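# Close both analyser doors with two arms, then let go

## Task

Get both doors of the analyser fully closed, and at the end have neither gripper holding anything and neither gripper in contact with either door.

## Robot and tools

Robot: two six-joint arms, left_arm and right_arm, each with a parallel gripper. Bases in the scene frame: left_arm at (+0.032, +0.277, 0) m, quat_wxyz (+0.997, 0, 0, +0.074); right_arm at (+0.010, -0.248, 0) m, quat_wxyz (+0.995, 0, 0, +0.101). The scene frame has its origin on the table top midway between the arms, +x out over the table, +z up, and left_arm on the +y side. The arm names say nothing about which side of a picture an arm appears on.

Joint order per arm, used in every row and every result: waist (joint1), shoulder (joint2), elbow (joint3), wrist pitch (joint4), wrist yaw (joint5), wrist roll (joint6). Wrist yaw and wrist roll have their signs flipped relative to the URDF, both in commands and in results. Stated ranges, in URDF signs: waist -2.618 to 3.054, shoulder 0.000 to 3.142, elbow 0.000 to 3.142, wrist pitch -1.571 to 1.571, wrist yaw -1.571 to 1.571, wrist roll -2.094 to 2.094. Real limits may differ by up to 0.036 rad either way.

Row layout: a single flat list of 14 numbers, each in [-1, 1]. The first seven are left_arm (six joint values, then gripper opening), the last seven are right_arm in the same pattern. Both arms must be filled in even when only one moves. Joint values are scaled offsets, not angles: 1.0 equals 1.202 rad for waist, 1.258 shoulder, 1.238 elbow, 2.073 wrist pitch, 2.022 wrist yaw and wrist roll. Opening is absolute: +1 fully open, -1 closed.

execute_actions(actions): a list of up to 15 actions. Each action is a table of up to 15 rows, and each row lasts one 1/30 s step. A table with fewer than 15 rows repeats its last row until 15 steps are done, so one action lasts 0.5 s. Joint offsets in every row count from the joint angles at the start of that action, not from the previous row. For the first action, that start is the last reported state. An action that would push any joint more than 0.036 rad beyond its range is rejected for both arms. If the first action fails this check, or any action is malformed, nothing in the call runs. Passing an empty list returns state and images without moving anything.

move(target, speed, blocking): target is one 14-number row. Its offsets count from the Joint positions in the most recent result that showed them. All joints travel so that they finish together. Each path takes 0.5 to 10 s, and anything not reached by 10 s is abandoned. speed is the peak rate in rad/s of the joint with the farthest to go: 0.01 to 2, default 0.5. Paths ignore obstacles and the other arm, and faster moves hit harder. Aiming deeper past a contact presses harder. blocking=false returns after 0.5 s while motion continues; until a result shows the move ended, call wait or stop before sending anything else. The extra move: line reports the outcome (done, off_target, moving, held, fault), limits=held or limits=none, and each arm's joint farthest from its target.

wait(seconds) runs 0 to 10 s holding the last command and returns early if a move ends. stop brakes a running move and needs some room to do so. zoom_image(camera, region) magnifies [x0, y0, x1, y1] pixels of cam_high, cam_low, cam_left_wrist or cam_right_wrist, at most 504x504. read_manual returns only the licence texts. finished_scene(scene) ends scene 1 or 2 and cannot be undone, so call it only after the doors are shut and the hands are clear.

Results: each arm has a pose line giving end_effector_position in m and end_effector_quat_wxyz in the shared frame. That point is the pinch point between the pads, about 1 cm behind the fingertips. It can be inaccurate, more so at long reach. The fingers point along the gripper's +z axis and close along its y axis. Joint positions and Joint velocities list the six joints in rad and rad/s, then pad gap in m (0.094 means fully open). Joint targets shows what the joints are currently driven toward. grip_measured gives opening on the command scale, with a fixed error of up to about 1 mm. "joint command not followed" means the clearance check changed some joint targets. "joint sent to its limit" means a joint was stopped at its end. Torque readings carry offsets and noise. MOTOR HOT appears from 75 °C. At 90 °C the arm halts for 10 s, and at 100 °C it goes limp and falls; both are reported as OVER-TEMPERATURE FAULT. Four cameras at 504x504 arrive in the order cam_high, cam_low, cam_left_wrist, cam_right_wrist.

Motion limits: on each step a joint's target may lead its measured angle by at most 0.202 rad (waist), 0.258 (shoulder), 0.238 (elbow), 0.573 (wrist pitch), or 0.522 (wrist yaw and wrist roll). Targets that would move the gripper more than 70 mm are scaled down, so large changes take several actions. Commanding zero offsets can let an arm droop. To hold position, first send offsets back to the wanted angles, then zeros, and correct again if the arm keeps sagging.

Cautions: a brief disturbance may tug held parts or nudge loose objects. Push the doors shut gently; do not slam them or press very hard. Keep the arms from striking or pressing on each other, since that can end the scene. Do not knock anything off the table. Pressing hard for long periods heats the motors. The simulation keeps running while you compose a reply.

Each tool is called as name(argument=value, ...) on one line, values as JSON.

## Session

execute_actions(actions=[])

Scene clock: 0.00 s.
left_arm: end_effector_position=(+0.2989, -0.1155, +0.2333) grip_measured=+1.000 end_effector_quat_wxyz=(+0.413, +0.128, +0.747, -0.504) | right_arm: end_effector_position=(+0.4629, -0.5375, +0.1025) grip_measured=+1.000 end_effector_quat_wxyz=(+0.654, +0.317, +0.685, +0.061)
Joint names: [waist, shoulder, elbow, wrist pitch, wrist yaw, wrist roll]
Joint positions: left_arm=[-1.076  1.507  0.809  0.546 -0.124  0.696  0.094] | right_arm=[-0.882  2.11   0.902  1.062  0.337 -0.478  0.094]
Joint velocities: left_arm=[-0.012  0.002 -0.007  0.007  0.007 -0.022  0.   ] | right_arm=[ 0.012  0.022  0.007  0.066 -0.037 -0.022  0.   ]
Joint torques (N m, as the arm reports them, + toward a larger Joint positions number): no reading
Joint targets: left_arm=[-1.076 1.499 0.818 0.545 -0.124 0.691] | right_arm=[-0.882 2.103 0.907 1.065 0.337 -0.473]

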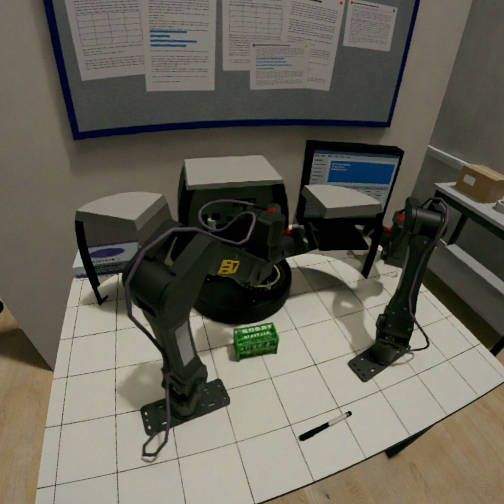

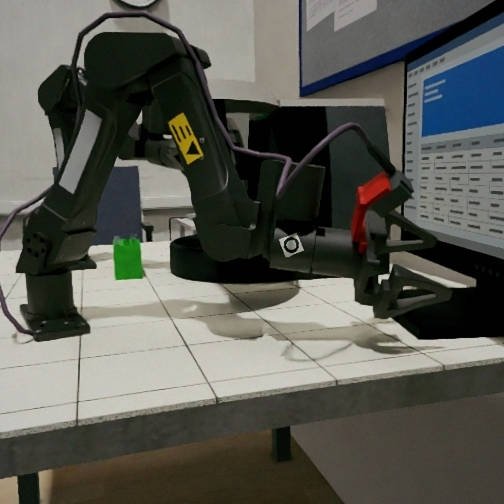

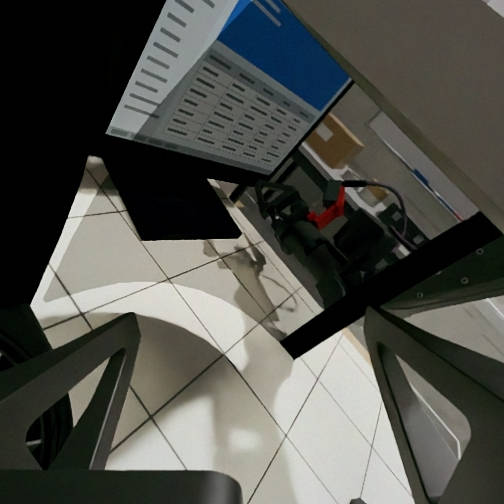

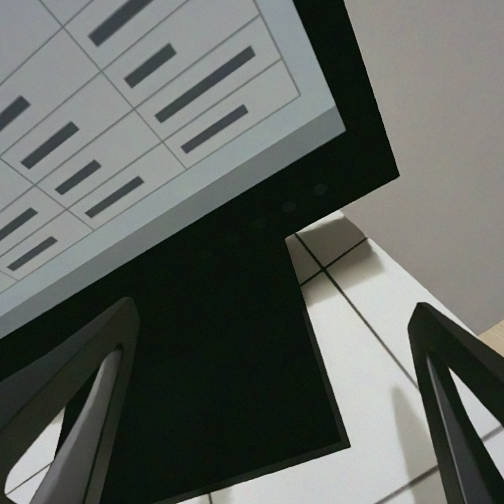

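move(target=[0,-0.72,-0.1,0,0,0,1, 0,-1.1,-0.1,-0.3,0,0,1])

zoom_image(camera="cam_high", region=[50, 120, 470, 400])

action 0: every number of target must lie in its column's range; nothing of the call was run and nothing moved

Region (50, 120, 470, 400) of cam_high's 504x504 image, scaled by 1.200, with more detail than that image has.

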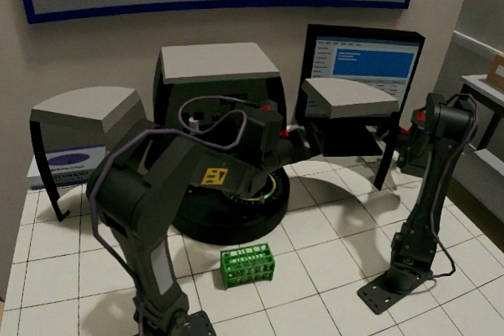

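move(target=[0,-0.7,-0.1,0,0,0,1, 0,-1,-0.1,-0.15,0,0,1])

move(target=[0.5,-0.4,-0.3,-0.2,0,-0.3,1, 0.3,-0.5,-0.3,-0.2,0,0.2,1], speed=0.8)

Scene clock: 13.40 s.
left_arm: end_effector_position=(+0.1666, +0.0618, +0.4933) grip_measured=+1.000 end_effector_quat_wxyz=(-0.588, -0.108, -0.454, +0.661) | right_arm: end_effector_position=(+0.2664, -0.3786, +0.5141) grip_measured=+1.000 end_effector_quat_wxyz=(+0.894, +0.103, +0.435, -0.019)
Joint names: [waist, shoulder, elbow, wrist pitch, wrist yaw, wrist roll]
Joint positions: left_arm=[-1.076  0.643  0.707  0.542 -0.122  0.694  0.094] | right_arm=[-0.882  0.866  0.795  0.761  0.337 -0.478  0.094]
Joint velocities: left_arm=[ 0.012 -0.007  0.002 -0.066  0.007  0.007  0.   ] | right_arm=[-0.002 -0.002 -0.017 -0.022 -0.022  0.066  0.   ]
Joint torques (N m, as the arm reports them, + toward a larger Joint positions number): left_arm=[ 0.04 -0.77  4.88  1.77  0.03  0.  ] | right_arm=[-0.02 -2.19  5.4   1.38 -0.16 -0.01]
Joint targets: left_arm=[-1.076 0.627 0.686 0.547 -0.124 0.696] | right_arm=[-0.882 0.852 0.778 0.751 0.337 -0.478]
move: off_target (left_arm); limits=none; left_arm: farthest joint: the elbow, 0.022 radians from its target (0.124 radians at the start); right_arm: farthest joint: the elbow, 0.017 radians from its target (0.123 radians at the start)

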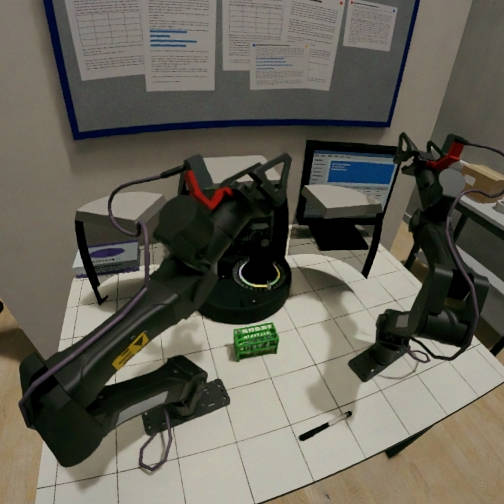

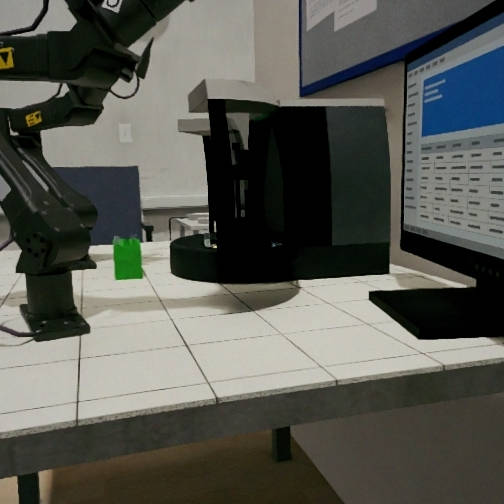

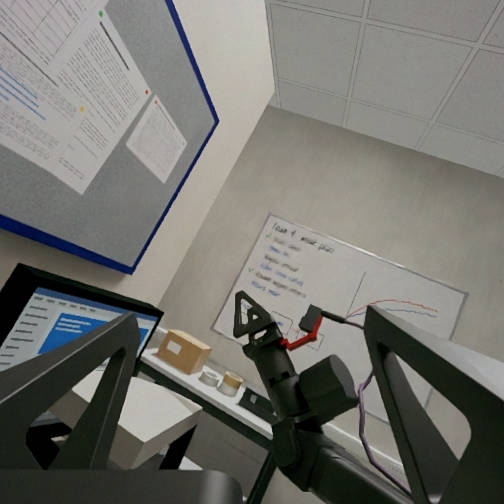

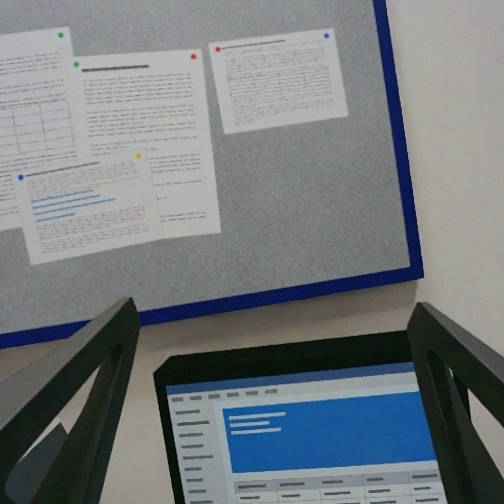

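Scene clock: 15.07 s.
left_arm: end_effector_position=(+0.2349, +0.1838, +0.3477) grip_measured=+1.000 end_effector_quat_wxyz=(+0.787, +0.118, +0.568, -0.209) | right_arm: end_effector_position=(+0.2183, -0.2553, +0.4109) grip_measured=+1.000 end_effector_quat_wxyz=(+0.861, -0.045, +0.507, -0.023)
Joint names: [waist, shoulder, elbow, wrist pitch, wrist yaw, wrist roll]
Joint positions: left_arm=[-0.483  0.162  0.351  0.147 -0.122  0.097  0.094] | right_arm=[-0.53   0.257  0.438  0.357  0.34  -0.081  0.094]
Joint velocities: left_arm=[-0.012  0.007 -0.002 -0.007 -0.051 -0.007  0.   ] | right_arm=[-0.012 -0.017  0.002  0.022 -0.022  0.051  0.   ]
Joint torques (N m, as the arm reports them, + toward a larger Joint positions number): left_arm=[ 0.75  0.8   5.4   1.81  0.03 -0.11] | right_arm=[ 0.85  0.54  5.43  1.62 -0.16  0.07]
Joint targets: left_arm=[-0.475 0.140 0.336 0.127 -0.122 0.088] | right_arm=[-0.521 0.237 0.424 0.347 0.337 -0.073]
move: off_target (left_arm); limits=none; left_arm: farthest joint: the shoulder, 0.022 radians from its target (0.503 radians at the start); right_arm: farthest joint: the shoulder, 0.020 radians from its target (0.629 radians at the start)

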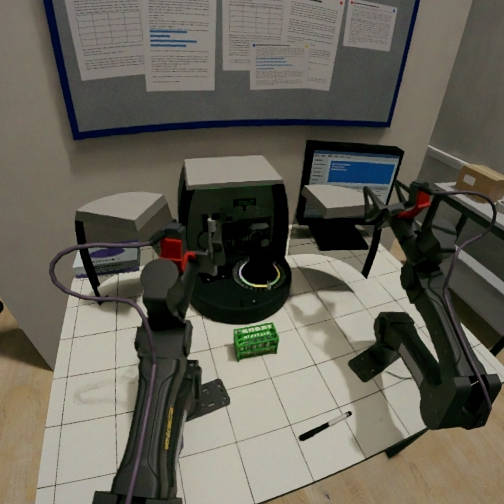

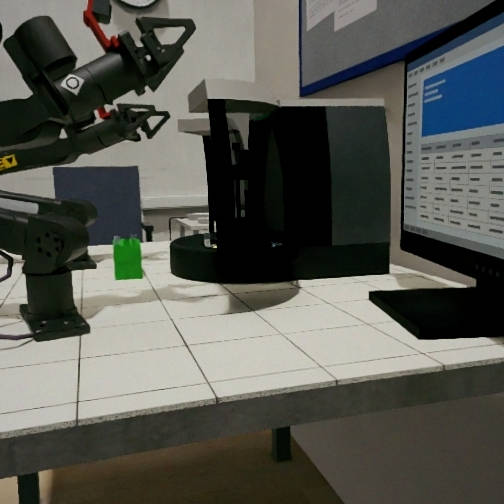

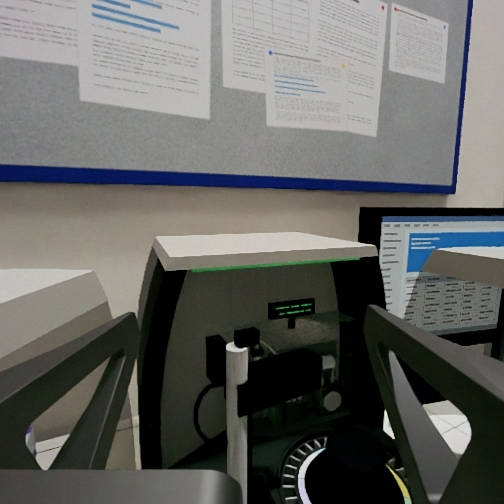

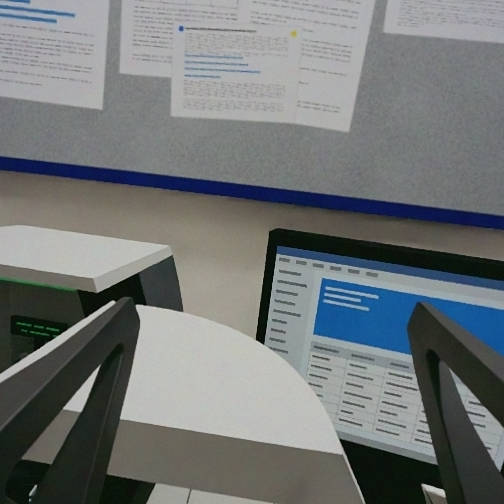

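move(target=[0,0.45,0.67,-0.4,0,0,1, -0.3,0,0,0,0,0,1], speed=1)

move(target=[0,0.45,0.67,-0.4,0,0,1, 0,0,0,0,0,0,1], speed=1)

Scene clock: 46.70 s.
left_arm: end_effector_position=(+0.2705, +0.1713, +0.3906) grip_measured=+1.000 end_effector_quat_wxyz=(+0.593, +0.131, +0.774, -0.179) | right_arm: end_effector_position=(+0.2032, -0.3263, +0.4108) grip_measured=+1.000 end_effector_quat_wxyz=(+0.843, +0.043, +0.507, -0.173)
Joint names: [waist, shoulder, elbow, wrist pitch, wrist yaw, wrist roll]
Joint positions: left_arm=[-0.483  0.72   1.146 -0.663 -0.122  0.096  0.094] | right_arm=[-0.882  0.257  0.438  0.357  0.342 -0.081  0.094]
Joint velocities: left_arm=[-0.022  0.012  0.007  0.081  0.007  0.066  0.   ] | right_arm=[ 0.002 -0.002 -0.002  0.022 -0.022 -0.037  0.   ]
Joint torques (N m, as the arm reports them, + toward a larger Joint positions number): left_arm=[ 0.    1.39  8.61  2.12 -0.03 -0.02] | right_arm=[-0.86  2.29  6.58  1.74 -0.15 -0.01]
Joint targets: left_arm=[-0.483 0.728 1.180 -0.682 -0.122 0.097] | right_arm=[-0.891 0.257 0.438 0.357 0.340 -0.081]
move: off_target (left_arm); limits=none; left_arm: farthest joint: the elbow, 0.035 radians from its target (0.830 radians at the start); right_arm: farthest joint: the waist, 0.009 radians from its target (0.361 radians at the start)

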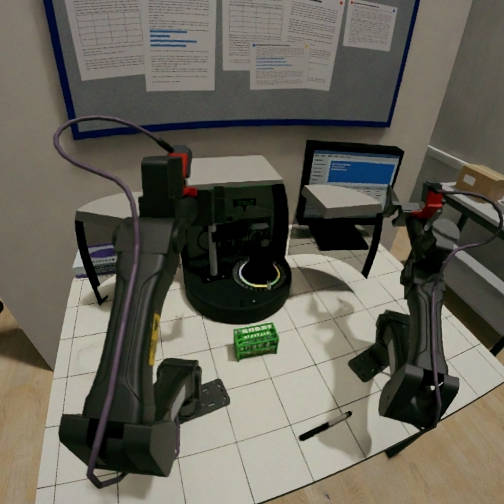

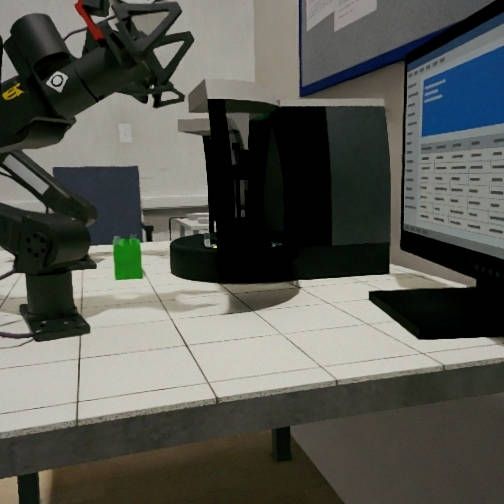

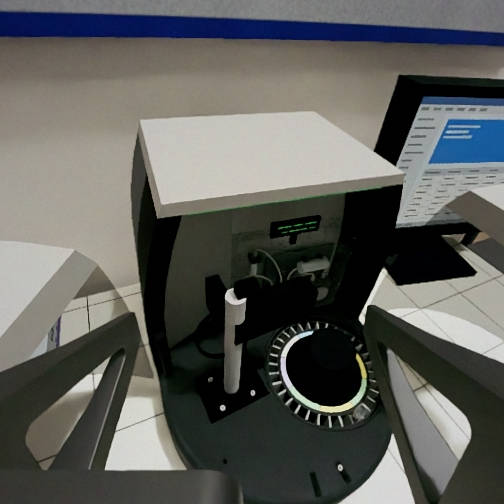

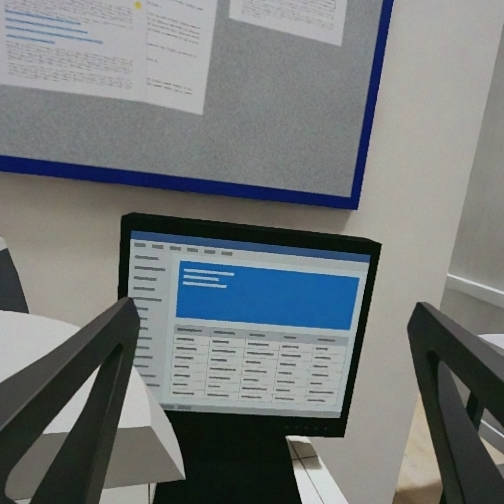

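Scene clock: 48.43 s.
left_arm: end_effector_position=(+0.2807, +0.1678, +0.3894) grip_measured=+1.000 end_effector_quat_wxyz=(+0.348, +0.133, +0.918, -0.134) | right_arm: end_effector_position=(+0.2032, -0.3263, +0.4108) grip_measured=+1.000 end_effector_quat_wxyz=(+0.843, +0.043, +0.507, -0.173)
Joint names: [waist, shoulder, elbow, wrist pitch, wrist yaw, wrist roll]
Joint positions: left_arm=[-0.483  1.281  1.941 -1.475 -0.122  0.096  0.094] | right_arm=[-0.882  0.257  0.438  0.357  0.342 -0.081  0.094]
Joint velocities: left_arm=[ 0.002 -0.017 -0.007 -0.022  0.022  0.037  0.   ] | right_arm=[ 0.002 -0.032 -0.012  0.007  0.022  0.081  0.   ]
Joint torques (N m, as the arm reports them, + toward a larger Joint positions number): left_arm=[ 0.04 -2.38  7.16  1.63 -0.05 -0.02] | right_arm=[-0.02  2.3   6.59  1.74 -0.12 -0.01]
Joint targets: left_arm=[-0.483 1.285 1.975 -1.492 -0.122 0.096] | right_arm=[-0.882 0.257 0.438 0.357 0.342 -0.081]
move: off_target (left_arm); limits=none; left_arm: farthest joint: the elbow, 0.034 radians from its target (0.830 radians at the start); right_arm: farthest joint: the waist, 0.000 radians from its target (0.000 radians at the start)

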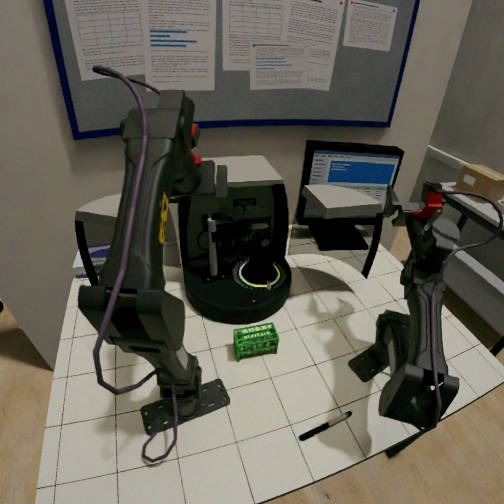

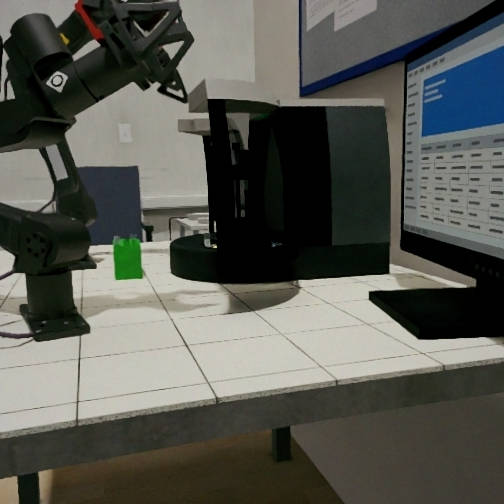

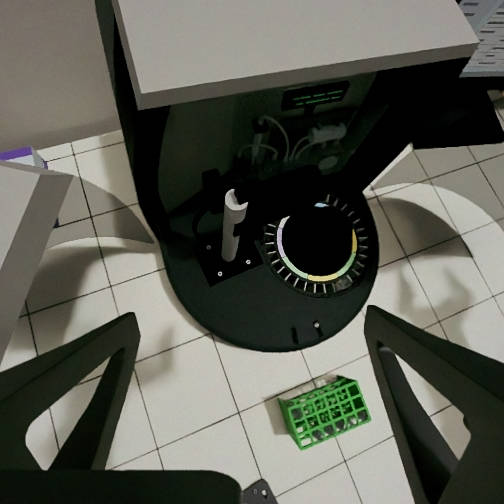

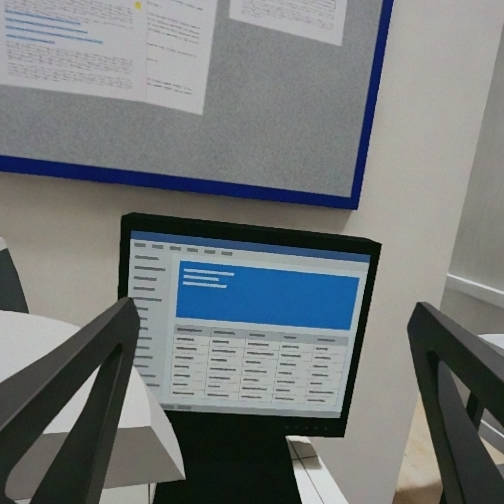

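zoom_image(camera="cam_high", region=[40, 180, 500, 460])

Region (40, 180, 500, 460) of cam_high's 504x504 image, scaled by 1.096, with more detail than that image has; it fills the top 307 rows of this view, and the rest is white.

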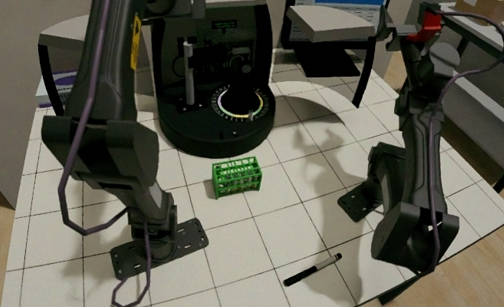

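move(target=[0.5,0,0,0,0,0,-1, 0.235,0.575,0.1,-0.25,-0.17,0,-1], speed=0.7)

Scene clock: 75.37 s.
left_arm: end_effector_position=(+0.2990, +0.3253, +0.3894) grip_measured=-0.991 end_effector_quat_wxyz=(+0.372, -0.141, +0.917, -0.027) | right_arm: end_effector_position=(+0.3058, -0.3921, +0.1599) grip_measured=-0.980 end_effector_quat_wxyz=(+0.475, +0.236, +0.841, -0.108)
Joint names: [waist, shoulder, elbow, wrist pitch, wrist yaw, wrist roll]
Joint positions: left_arm=[ 0.11   1.281  1.941 -1.475 -0.122  0.096  0.   ] | right_arm=[-0.623  0.967  0.546 -0.133 -0.064 -0.09   0.001]
Joint velocities: left_arm=[-0.007 -0.002 -0.012 -0.007 -0.007 -0.007  0.001] | right_arm=[-0.002 -0.002  0.002  0.066  0.007  0.066 -0.   ]
Joint torques (N m, as the arm reports them, + toward a larger Joint positions number): left_arm=[ 0.7  -2.71  4.51  1.86 -0.03 -0.01] | right_arm=[ 2.27 -1.12  8.72  1.76  0.66  0.08]
Joint targets: left_arm=[0.118 1.281 1.941 -1.474 -0.122 0.096] | right_arm=[-0.599 0.981 0.561 -0.161 -0.002 -0.080]
move: off_target (right_arm); limits=none; left_arm: farthest joint: the waist, 0.008 radians from its target (0.601 radians at the start); right_arm: farthest joint: the wrist yaw, 0.063 radians from its target (0.344 radians at the start)

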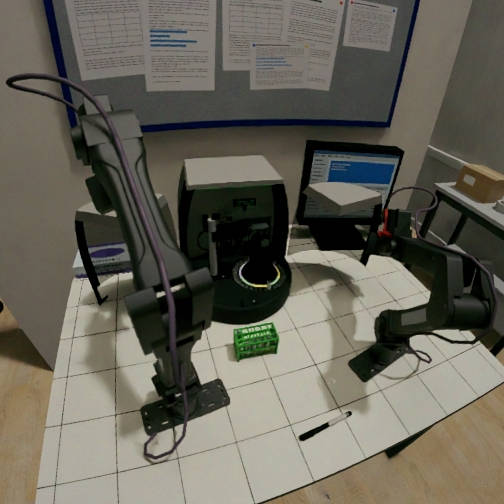

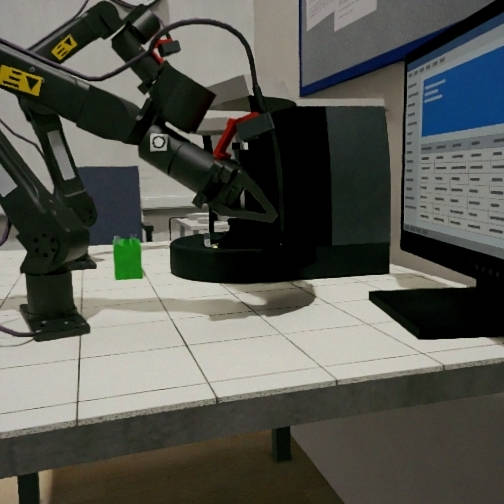

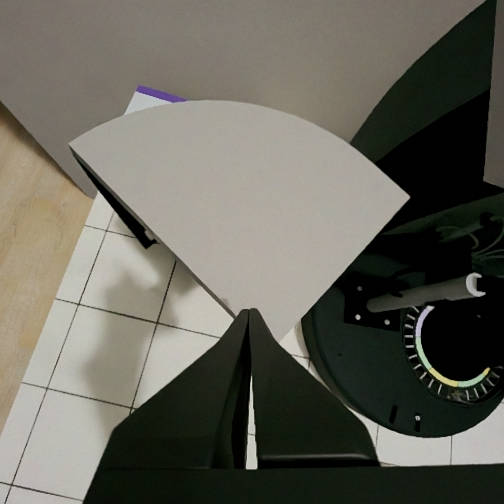

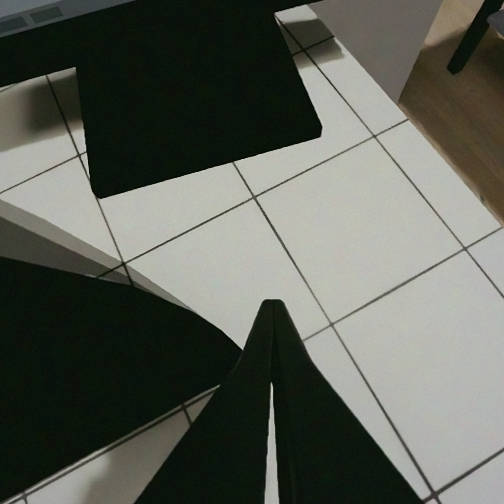

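move(target=[0,0,0,0,0,0,-1, 0.4,0,0,0,0.03,0,-1], speed=0.25)

Scene clock: 86.07 s.
left_arm: end_effector_position=(+0.2990, +0.3253, +0.3894) grip_measured=-0.991 end_effector_quat_wxyz=(+0.372, -0.141, +0.917, -0.027) | right_arm: end_effector_position=(+0.3382, -0.2317, +0.1588) grip_measured=-0.980 end_effector_quat_wxyz=(+0.484, +0.023, +0.874, +0.032)
Joint names: [waist, shoulder, elbow, wrist pitch, wrist yaw, wrist roll]
Joint positions: left_arm=[ 0.11   1.281  1.941 -1.475 -0.122  0.096  0.   ] | right_arm=[-0.15   0.967  0.546 -0.137 -0.01  -0.1    0.001]
Joint velocities: left_arm=[-0.017 -0.007 -0.007  0.051 -0.022 -0.007 -0.002] | right_arm=[-0.002 -0.007 -0.017  0.081 -0.037  0.051 -0.   ]
Joint torques (N m, as the arm reports them, + toward a larger Joint positions number): left_arm=[ 0.02 -2.7   4.51  1.86 -0.06 -0.02] | right_arm=[ 0.75 -2.29  7.39  2.14  0.04  0.05]
Joint targets: left_arm=[0.110 1.281 1.941 -1.475 -0.122 0.096] | right_arm=[-0.142 0.967 0.546 -0.133 -0.004 -0.090]
move: done; limits=none; left_arm: farthest joint: the waist, 0.000 radians from its target (0.000 radians at the start); right_arm: farthest joint: the wrist roll, 0.010 radians from its target (0.000 radians at the start)

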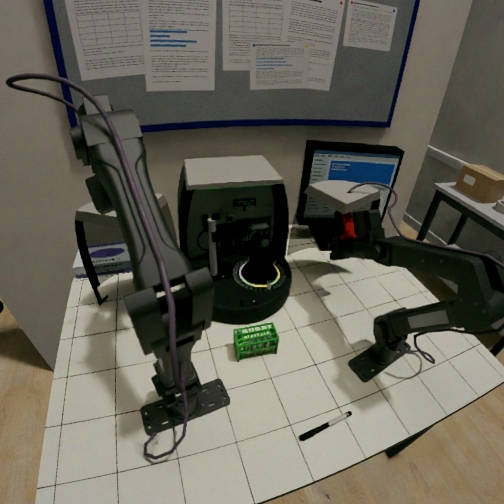

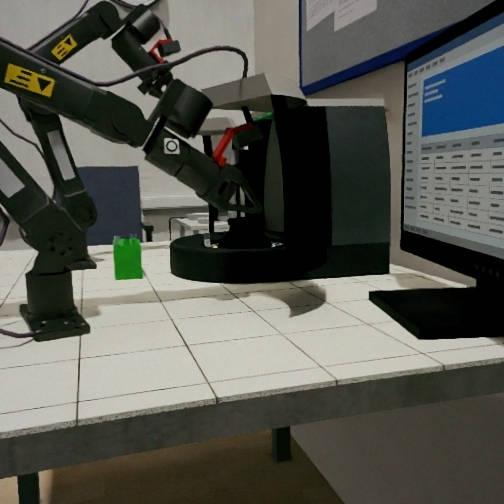

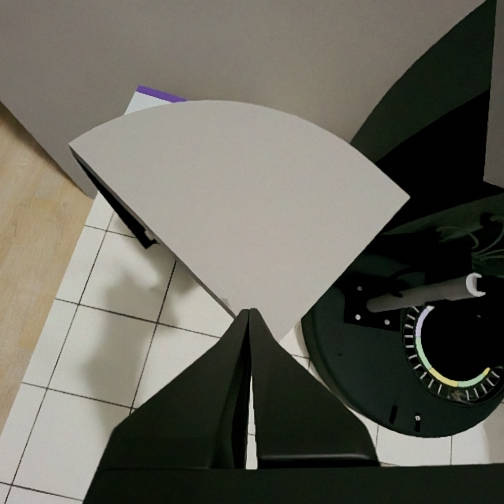

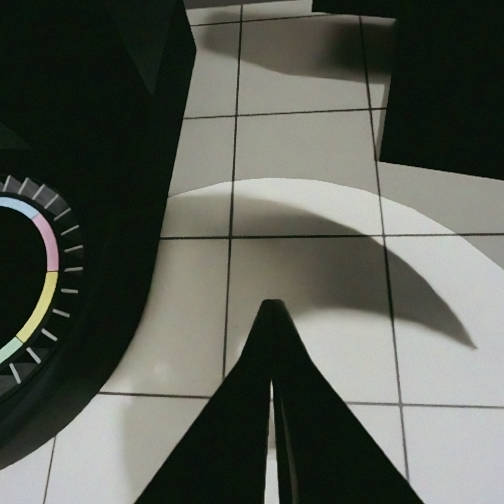

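move(target=[0,0,0,0,0,0,-1, 0,-0.2,-0.05,0,0,0,-1], speed=0.6)

move(target=[0,0,0,0,0,0,-1, -0.6,0,0,0,0,0,-1], speed=0.7)

move(target=[0,0,0,0,0,0,-1, 0,0.65,0.35,0.075,0,0,-1], speed=0.7)

Scene clock: 97.10 s.
left_arm: end_effector_position=(+0.2990, +0.3253, +0.3894) grip_measured=-0.991 end_effector_quat_wxyz=(+0.372, -0.141, +0.917, -0.027) | right_arm: end_effector_position=(+0.3132, -0.2329, +0.1885) grip_measured=-0.980 end_effector_quat_wxyz=(+0.538, +0.022, +0.842, +0.036)
Joint names: [waist, shoulder, elbow, wrist pitch, wrist yaw, wrist roll]
Joint positions: left_arm=[ 0.11   1.281  1.941 -1.475 -0.122  0.096  0.   ] | right_arm=[-0.15   0.746  0.485 -0.172 -0.01  -0.099  0.001]
Joint velocities: left_arm=[-0.012  0.012 -0.022  0.051  0.037  0.022  0.   ] | right_arm=[ 0.007  0.007 -0.002 -0.007 -0.037 -0.007 -0.   ]
Joint torques (N m, as the arm reports them, + toward a larger Joint positions number): left_arm=[ 0.03 -2.68  4.49  1.85 -0.05 -0.01] | right_arm=[ 0.   -3.47  7.42  2.6  -0.02 -0.01]
Joint targets: left_arm=[0.110 1.281 1.941 -1.475 -0.122 0.096] | right_arm=[-0.150 0.715 0.484 -0.137 -0.010 -0.099]
move: off_target (right_arm); limits=none; left_arm: farthest joint: the waist, 0.000 radians from its target (0.000 radians at the start); right_arm: farthest joint: the wrist pitch, 0.035 radians from its target (0.000 radians at the start)

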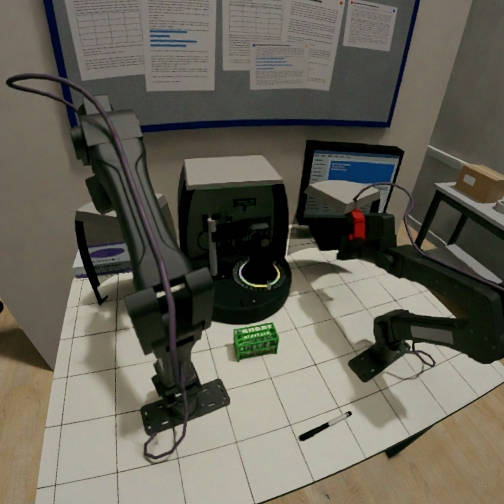

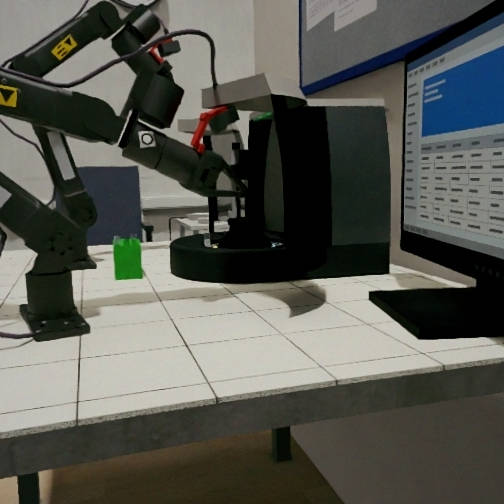

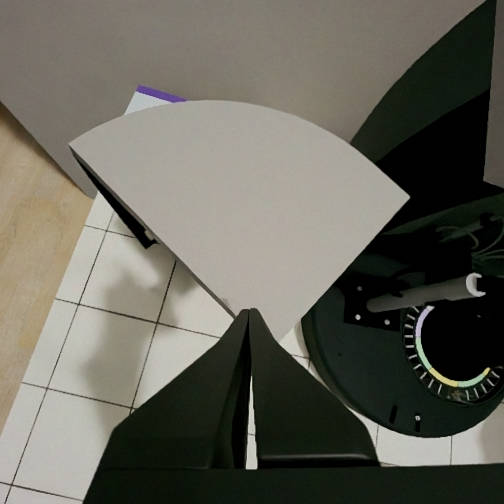

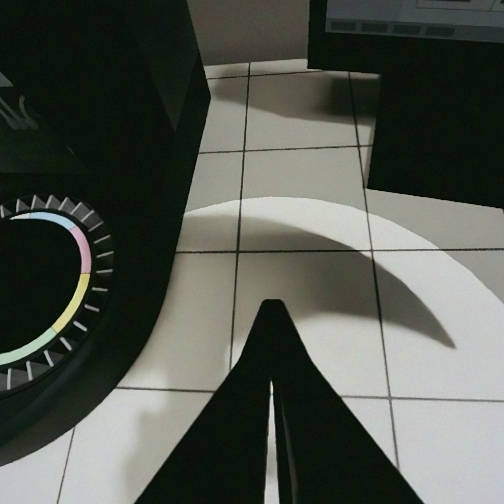

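Scene clock: 98.57 s.
left_arm: end_effector_position=(+0.2990, +0.3253, +0.3894) grip_measured=-0.991 end_effector_quat_wxyz=(+0.372, -0.141, +0.917, -0.027) | right_arm: end_effector_position=(+0.2488, -0.4352, +0.1879) grip_measured=-0.980 end_effector_quat_wxyz=(+0.516, +0.315, +0.782, -0.153)
Joint names: [waist, shoulder, elbow, wrist pitch, wrist yaw, wrist roll]
Joint positions: left_arm=[ 0.11   1.281  1.941 -1.475 -0.122  0.096  0.   ] | right_arm=[-0.863  0.746  0.485 -0.174 -0.01  -0.099  0.001]
Joint velocities: left_arm=[ 0.017  0.012  0.002 -0.037 -0.007 -0.051  0.   ] | right_arm=[ 0.012 -0.022  0.012 -0.081 -0.007  0.051 -0.001]
Joint torques (N m, as the arm reports them, + toward a larger Joint positions number): left_arm=[-0.01 -2.71  4.48  1.85 -0.06 -0.03] | right_arm=[-0.81 -0.86  7.53  2.22 -0.02 -0.01]
Joint targets: left_arm=[0.110 1.281 1.941 -1.475 -0.122 0.096] | right_arm=[-0.871 0.746 0.485 -0.172 -0.010 -0.099]
move: done; limits=none; left_arm: farthest joint: the waist, 0.000 radians from its target (0.000 radians at the start); right_arm: farthest joint: the waist, 0.008 radians from its target (0.722 radians at the start)

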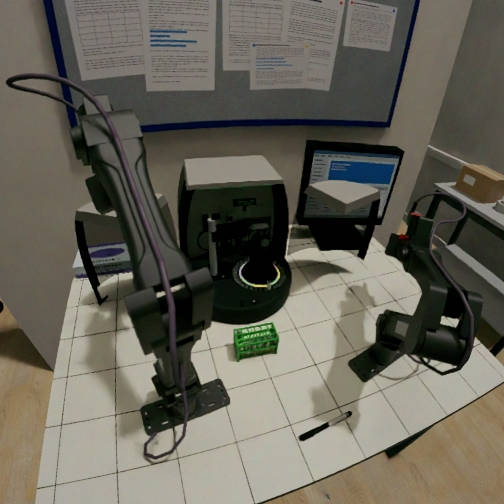

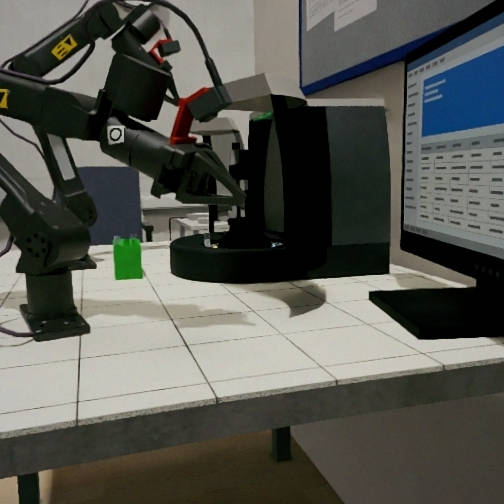

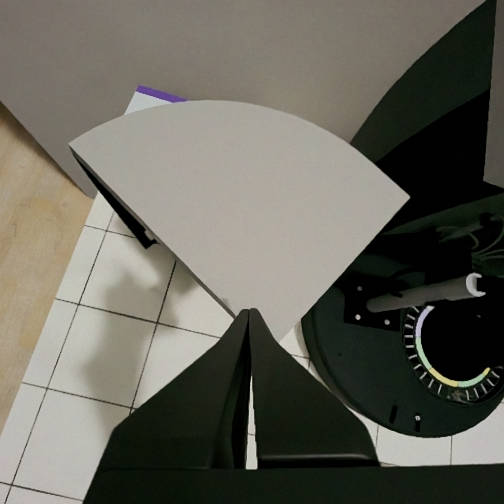

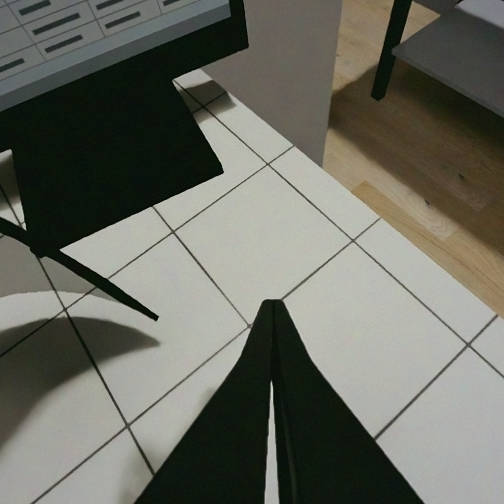

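Scene clock: 100.37 s.
left_arm: end_effector_position=(+0.2990, +0.3253, +0.3894) grip_measured=-0.991 end_effector_quat_wxyz=(+0.372, -0.141, +0.917, -0.027) | right_arm: end_effector_position=(+0.3522, -0.5156, +0.1144) grip_measured=-0.980 end_effector_quat_wxyz=(+0.400, +0.339, +0.843, -0.120)
Joint names: [waist, shoulder, elbow, wrist pitch, wrist yaw, wrist roll]
Joint positions: left_arm=[ 0.11   1.281  1.941 -1.475 -0.122  0.096  0.   ] | right_arm=[-0.863  1.561  0.885 -0.032 -0.01  -0.099  0.001]
Joint velocities: left_arm=[-0.012  0.012 -0.012  0.066  0.037  0.007 -0.001] | right_arm=[-0.007 -0.007 -0.012 -0.037  0.022  0.007  0.001]
Joint torques (N m, as the arm reports them, + toward a larger Joint positions number): left_arm=[ 0.02 -2.7   4.5   1.85 -0.05 -0.02] | right_arm=[-0.02 -6.84  9.69  2.11 -0.02 -0.01]
Joint targets: left_arm=[0.110 1.281 1.941 -1.475 -0.122 0.096] | right_arm=[-0.863 1.564 0.918 -0.019 -0.010 -0.099]
move: off_target (right_arm); limits=none; left_arm: farthest joint: the waist, 0.000 radians from its target (0.000 radians at the start); right_arm: farthest joint: the elbow, 0.034 radians from its target (0.433 radians at the start)

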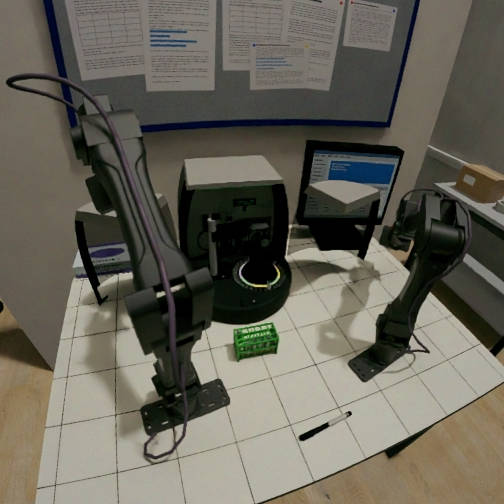

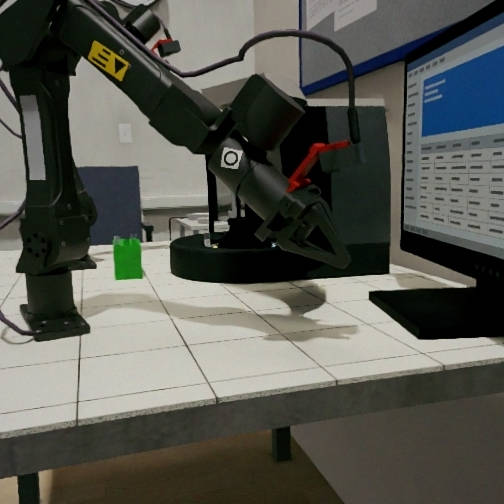

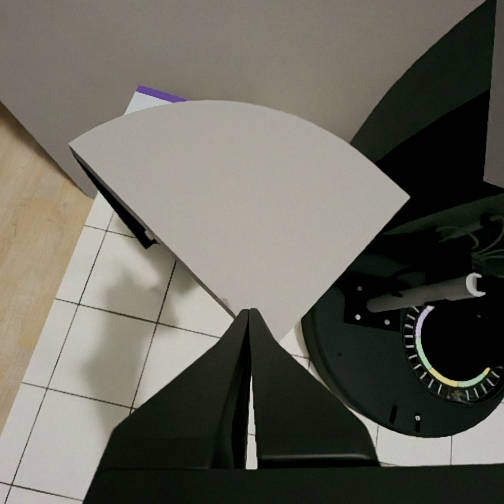

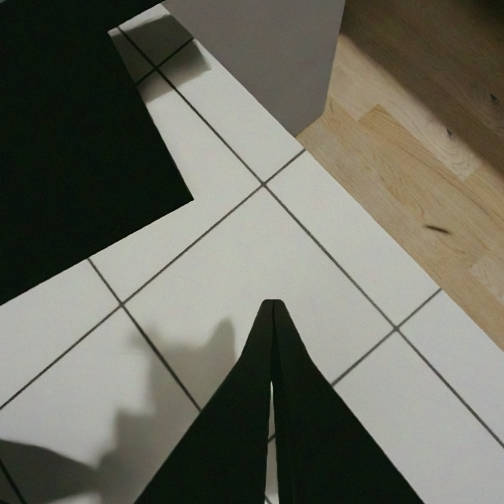

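Sweep.

move(target=[0,0,0,0,0,0,-1, 0.55,0,0.03,0,0,0,-1], speed=0.25)

Scene clock: 106.73 s.
left_arm: end_effector_position=(+0.2990, +0.3253, +0.3894) grip_measured=-0.991 end_effector_quat_wxyz=(+0.372, -0.141, +0.917, -0.027) | right_arm: end_effector_position=(+0.3854, -0.4770, +0.1247) grip_measured=-0.980 end_effector_quat_wxyz=(+0.411, +0.292, +0.848, -0.165)
Joint names: [waist, shoulder, elbow, wrist pitch, wrist yaw, wrist roll]
Joint positions: left_arm=[ 0.11   1.281  1.941 -1.475 -0.122  0.096  0.   ] | right_arm=[-0.674  1.561  0.887  0.007 -0.191 -0.099  0.001]
Joint velocities: left_arm=[ 0.012  0.002 -0.002 -0.051 -0.007  0.022  0.   ] | right_arm=[-0.012 -0.012  0.017  0.037  0.066  0.007 -0.001]
Joint torques (N m, as the arm reports them, + toward a larger Joint positions number): left_arm=[ 0.04 -2.67  4.52  1.86 -0.05 -0.03] | right_arm=[14.56 -7.13  9.11  1.63  1.42 -0.01]
Joint targets: left_arm=[0.110 1.281 1.941 -1.475 -0.122 0.096] | right_arm=[-0.523 1.561 0.913 -0.023 -0.056 -0.099]
move: off_target (right_arm); limits=none; left_arm: farthest joint: the waist, 0.000 radians from its target (0.000 radians at the start); right_arm: farthest joint: the waist, 0.472 radians from its target (0.661 radians at the start)

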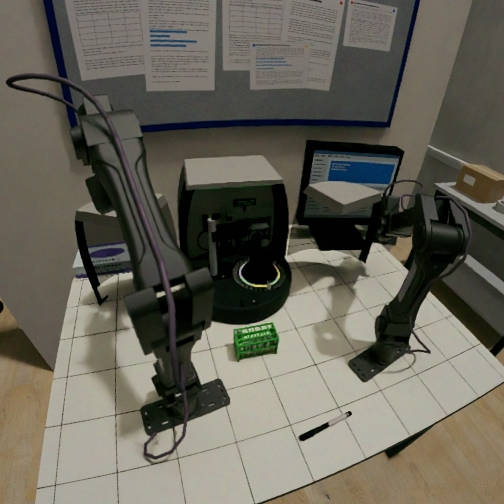

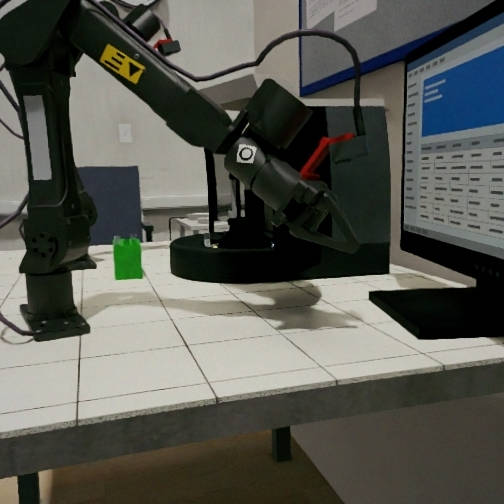

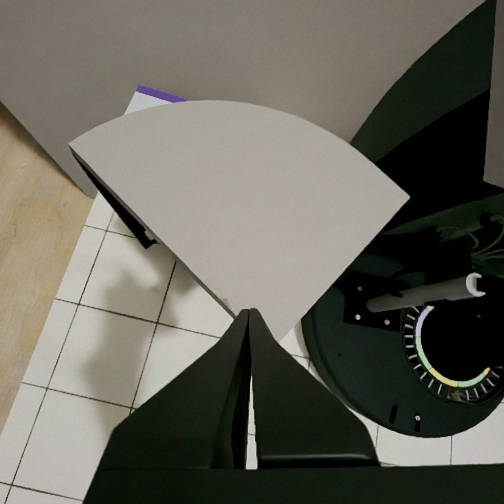

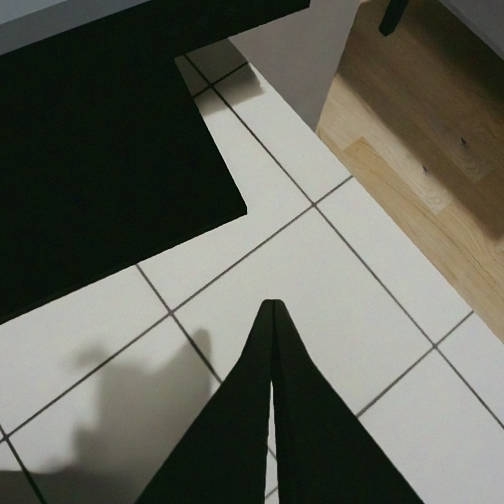

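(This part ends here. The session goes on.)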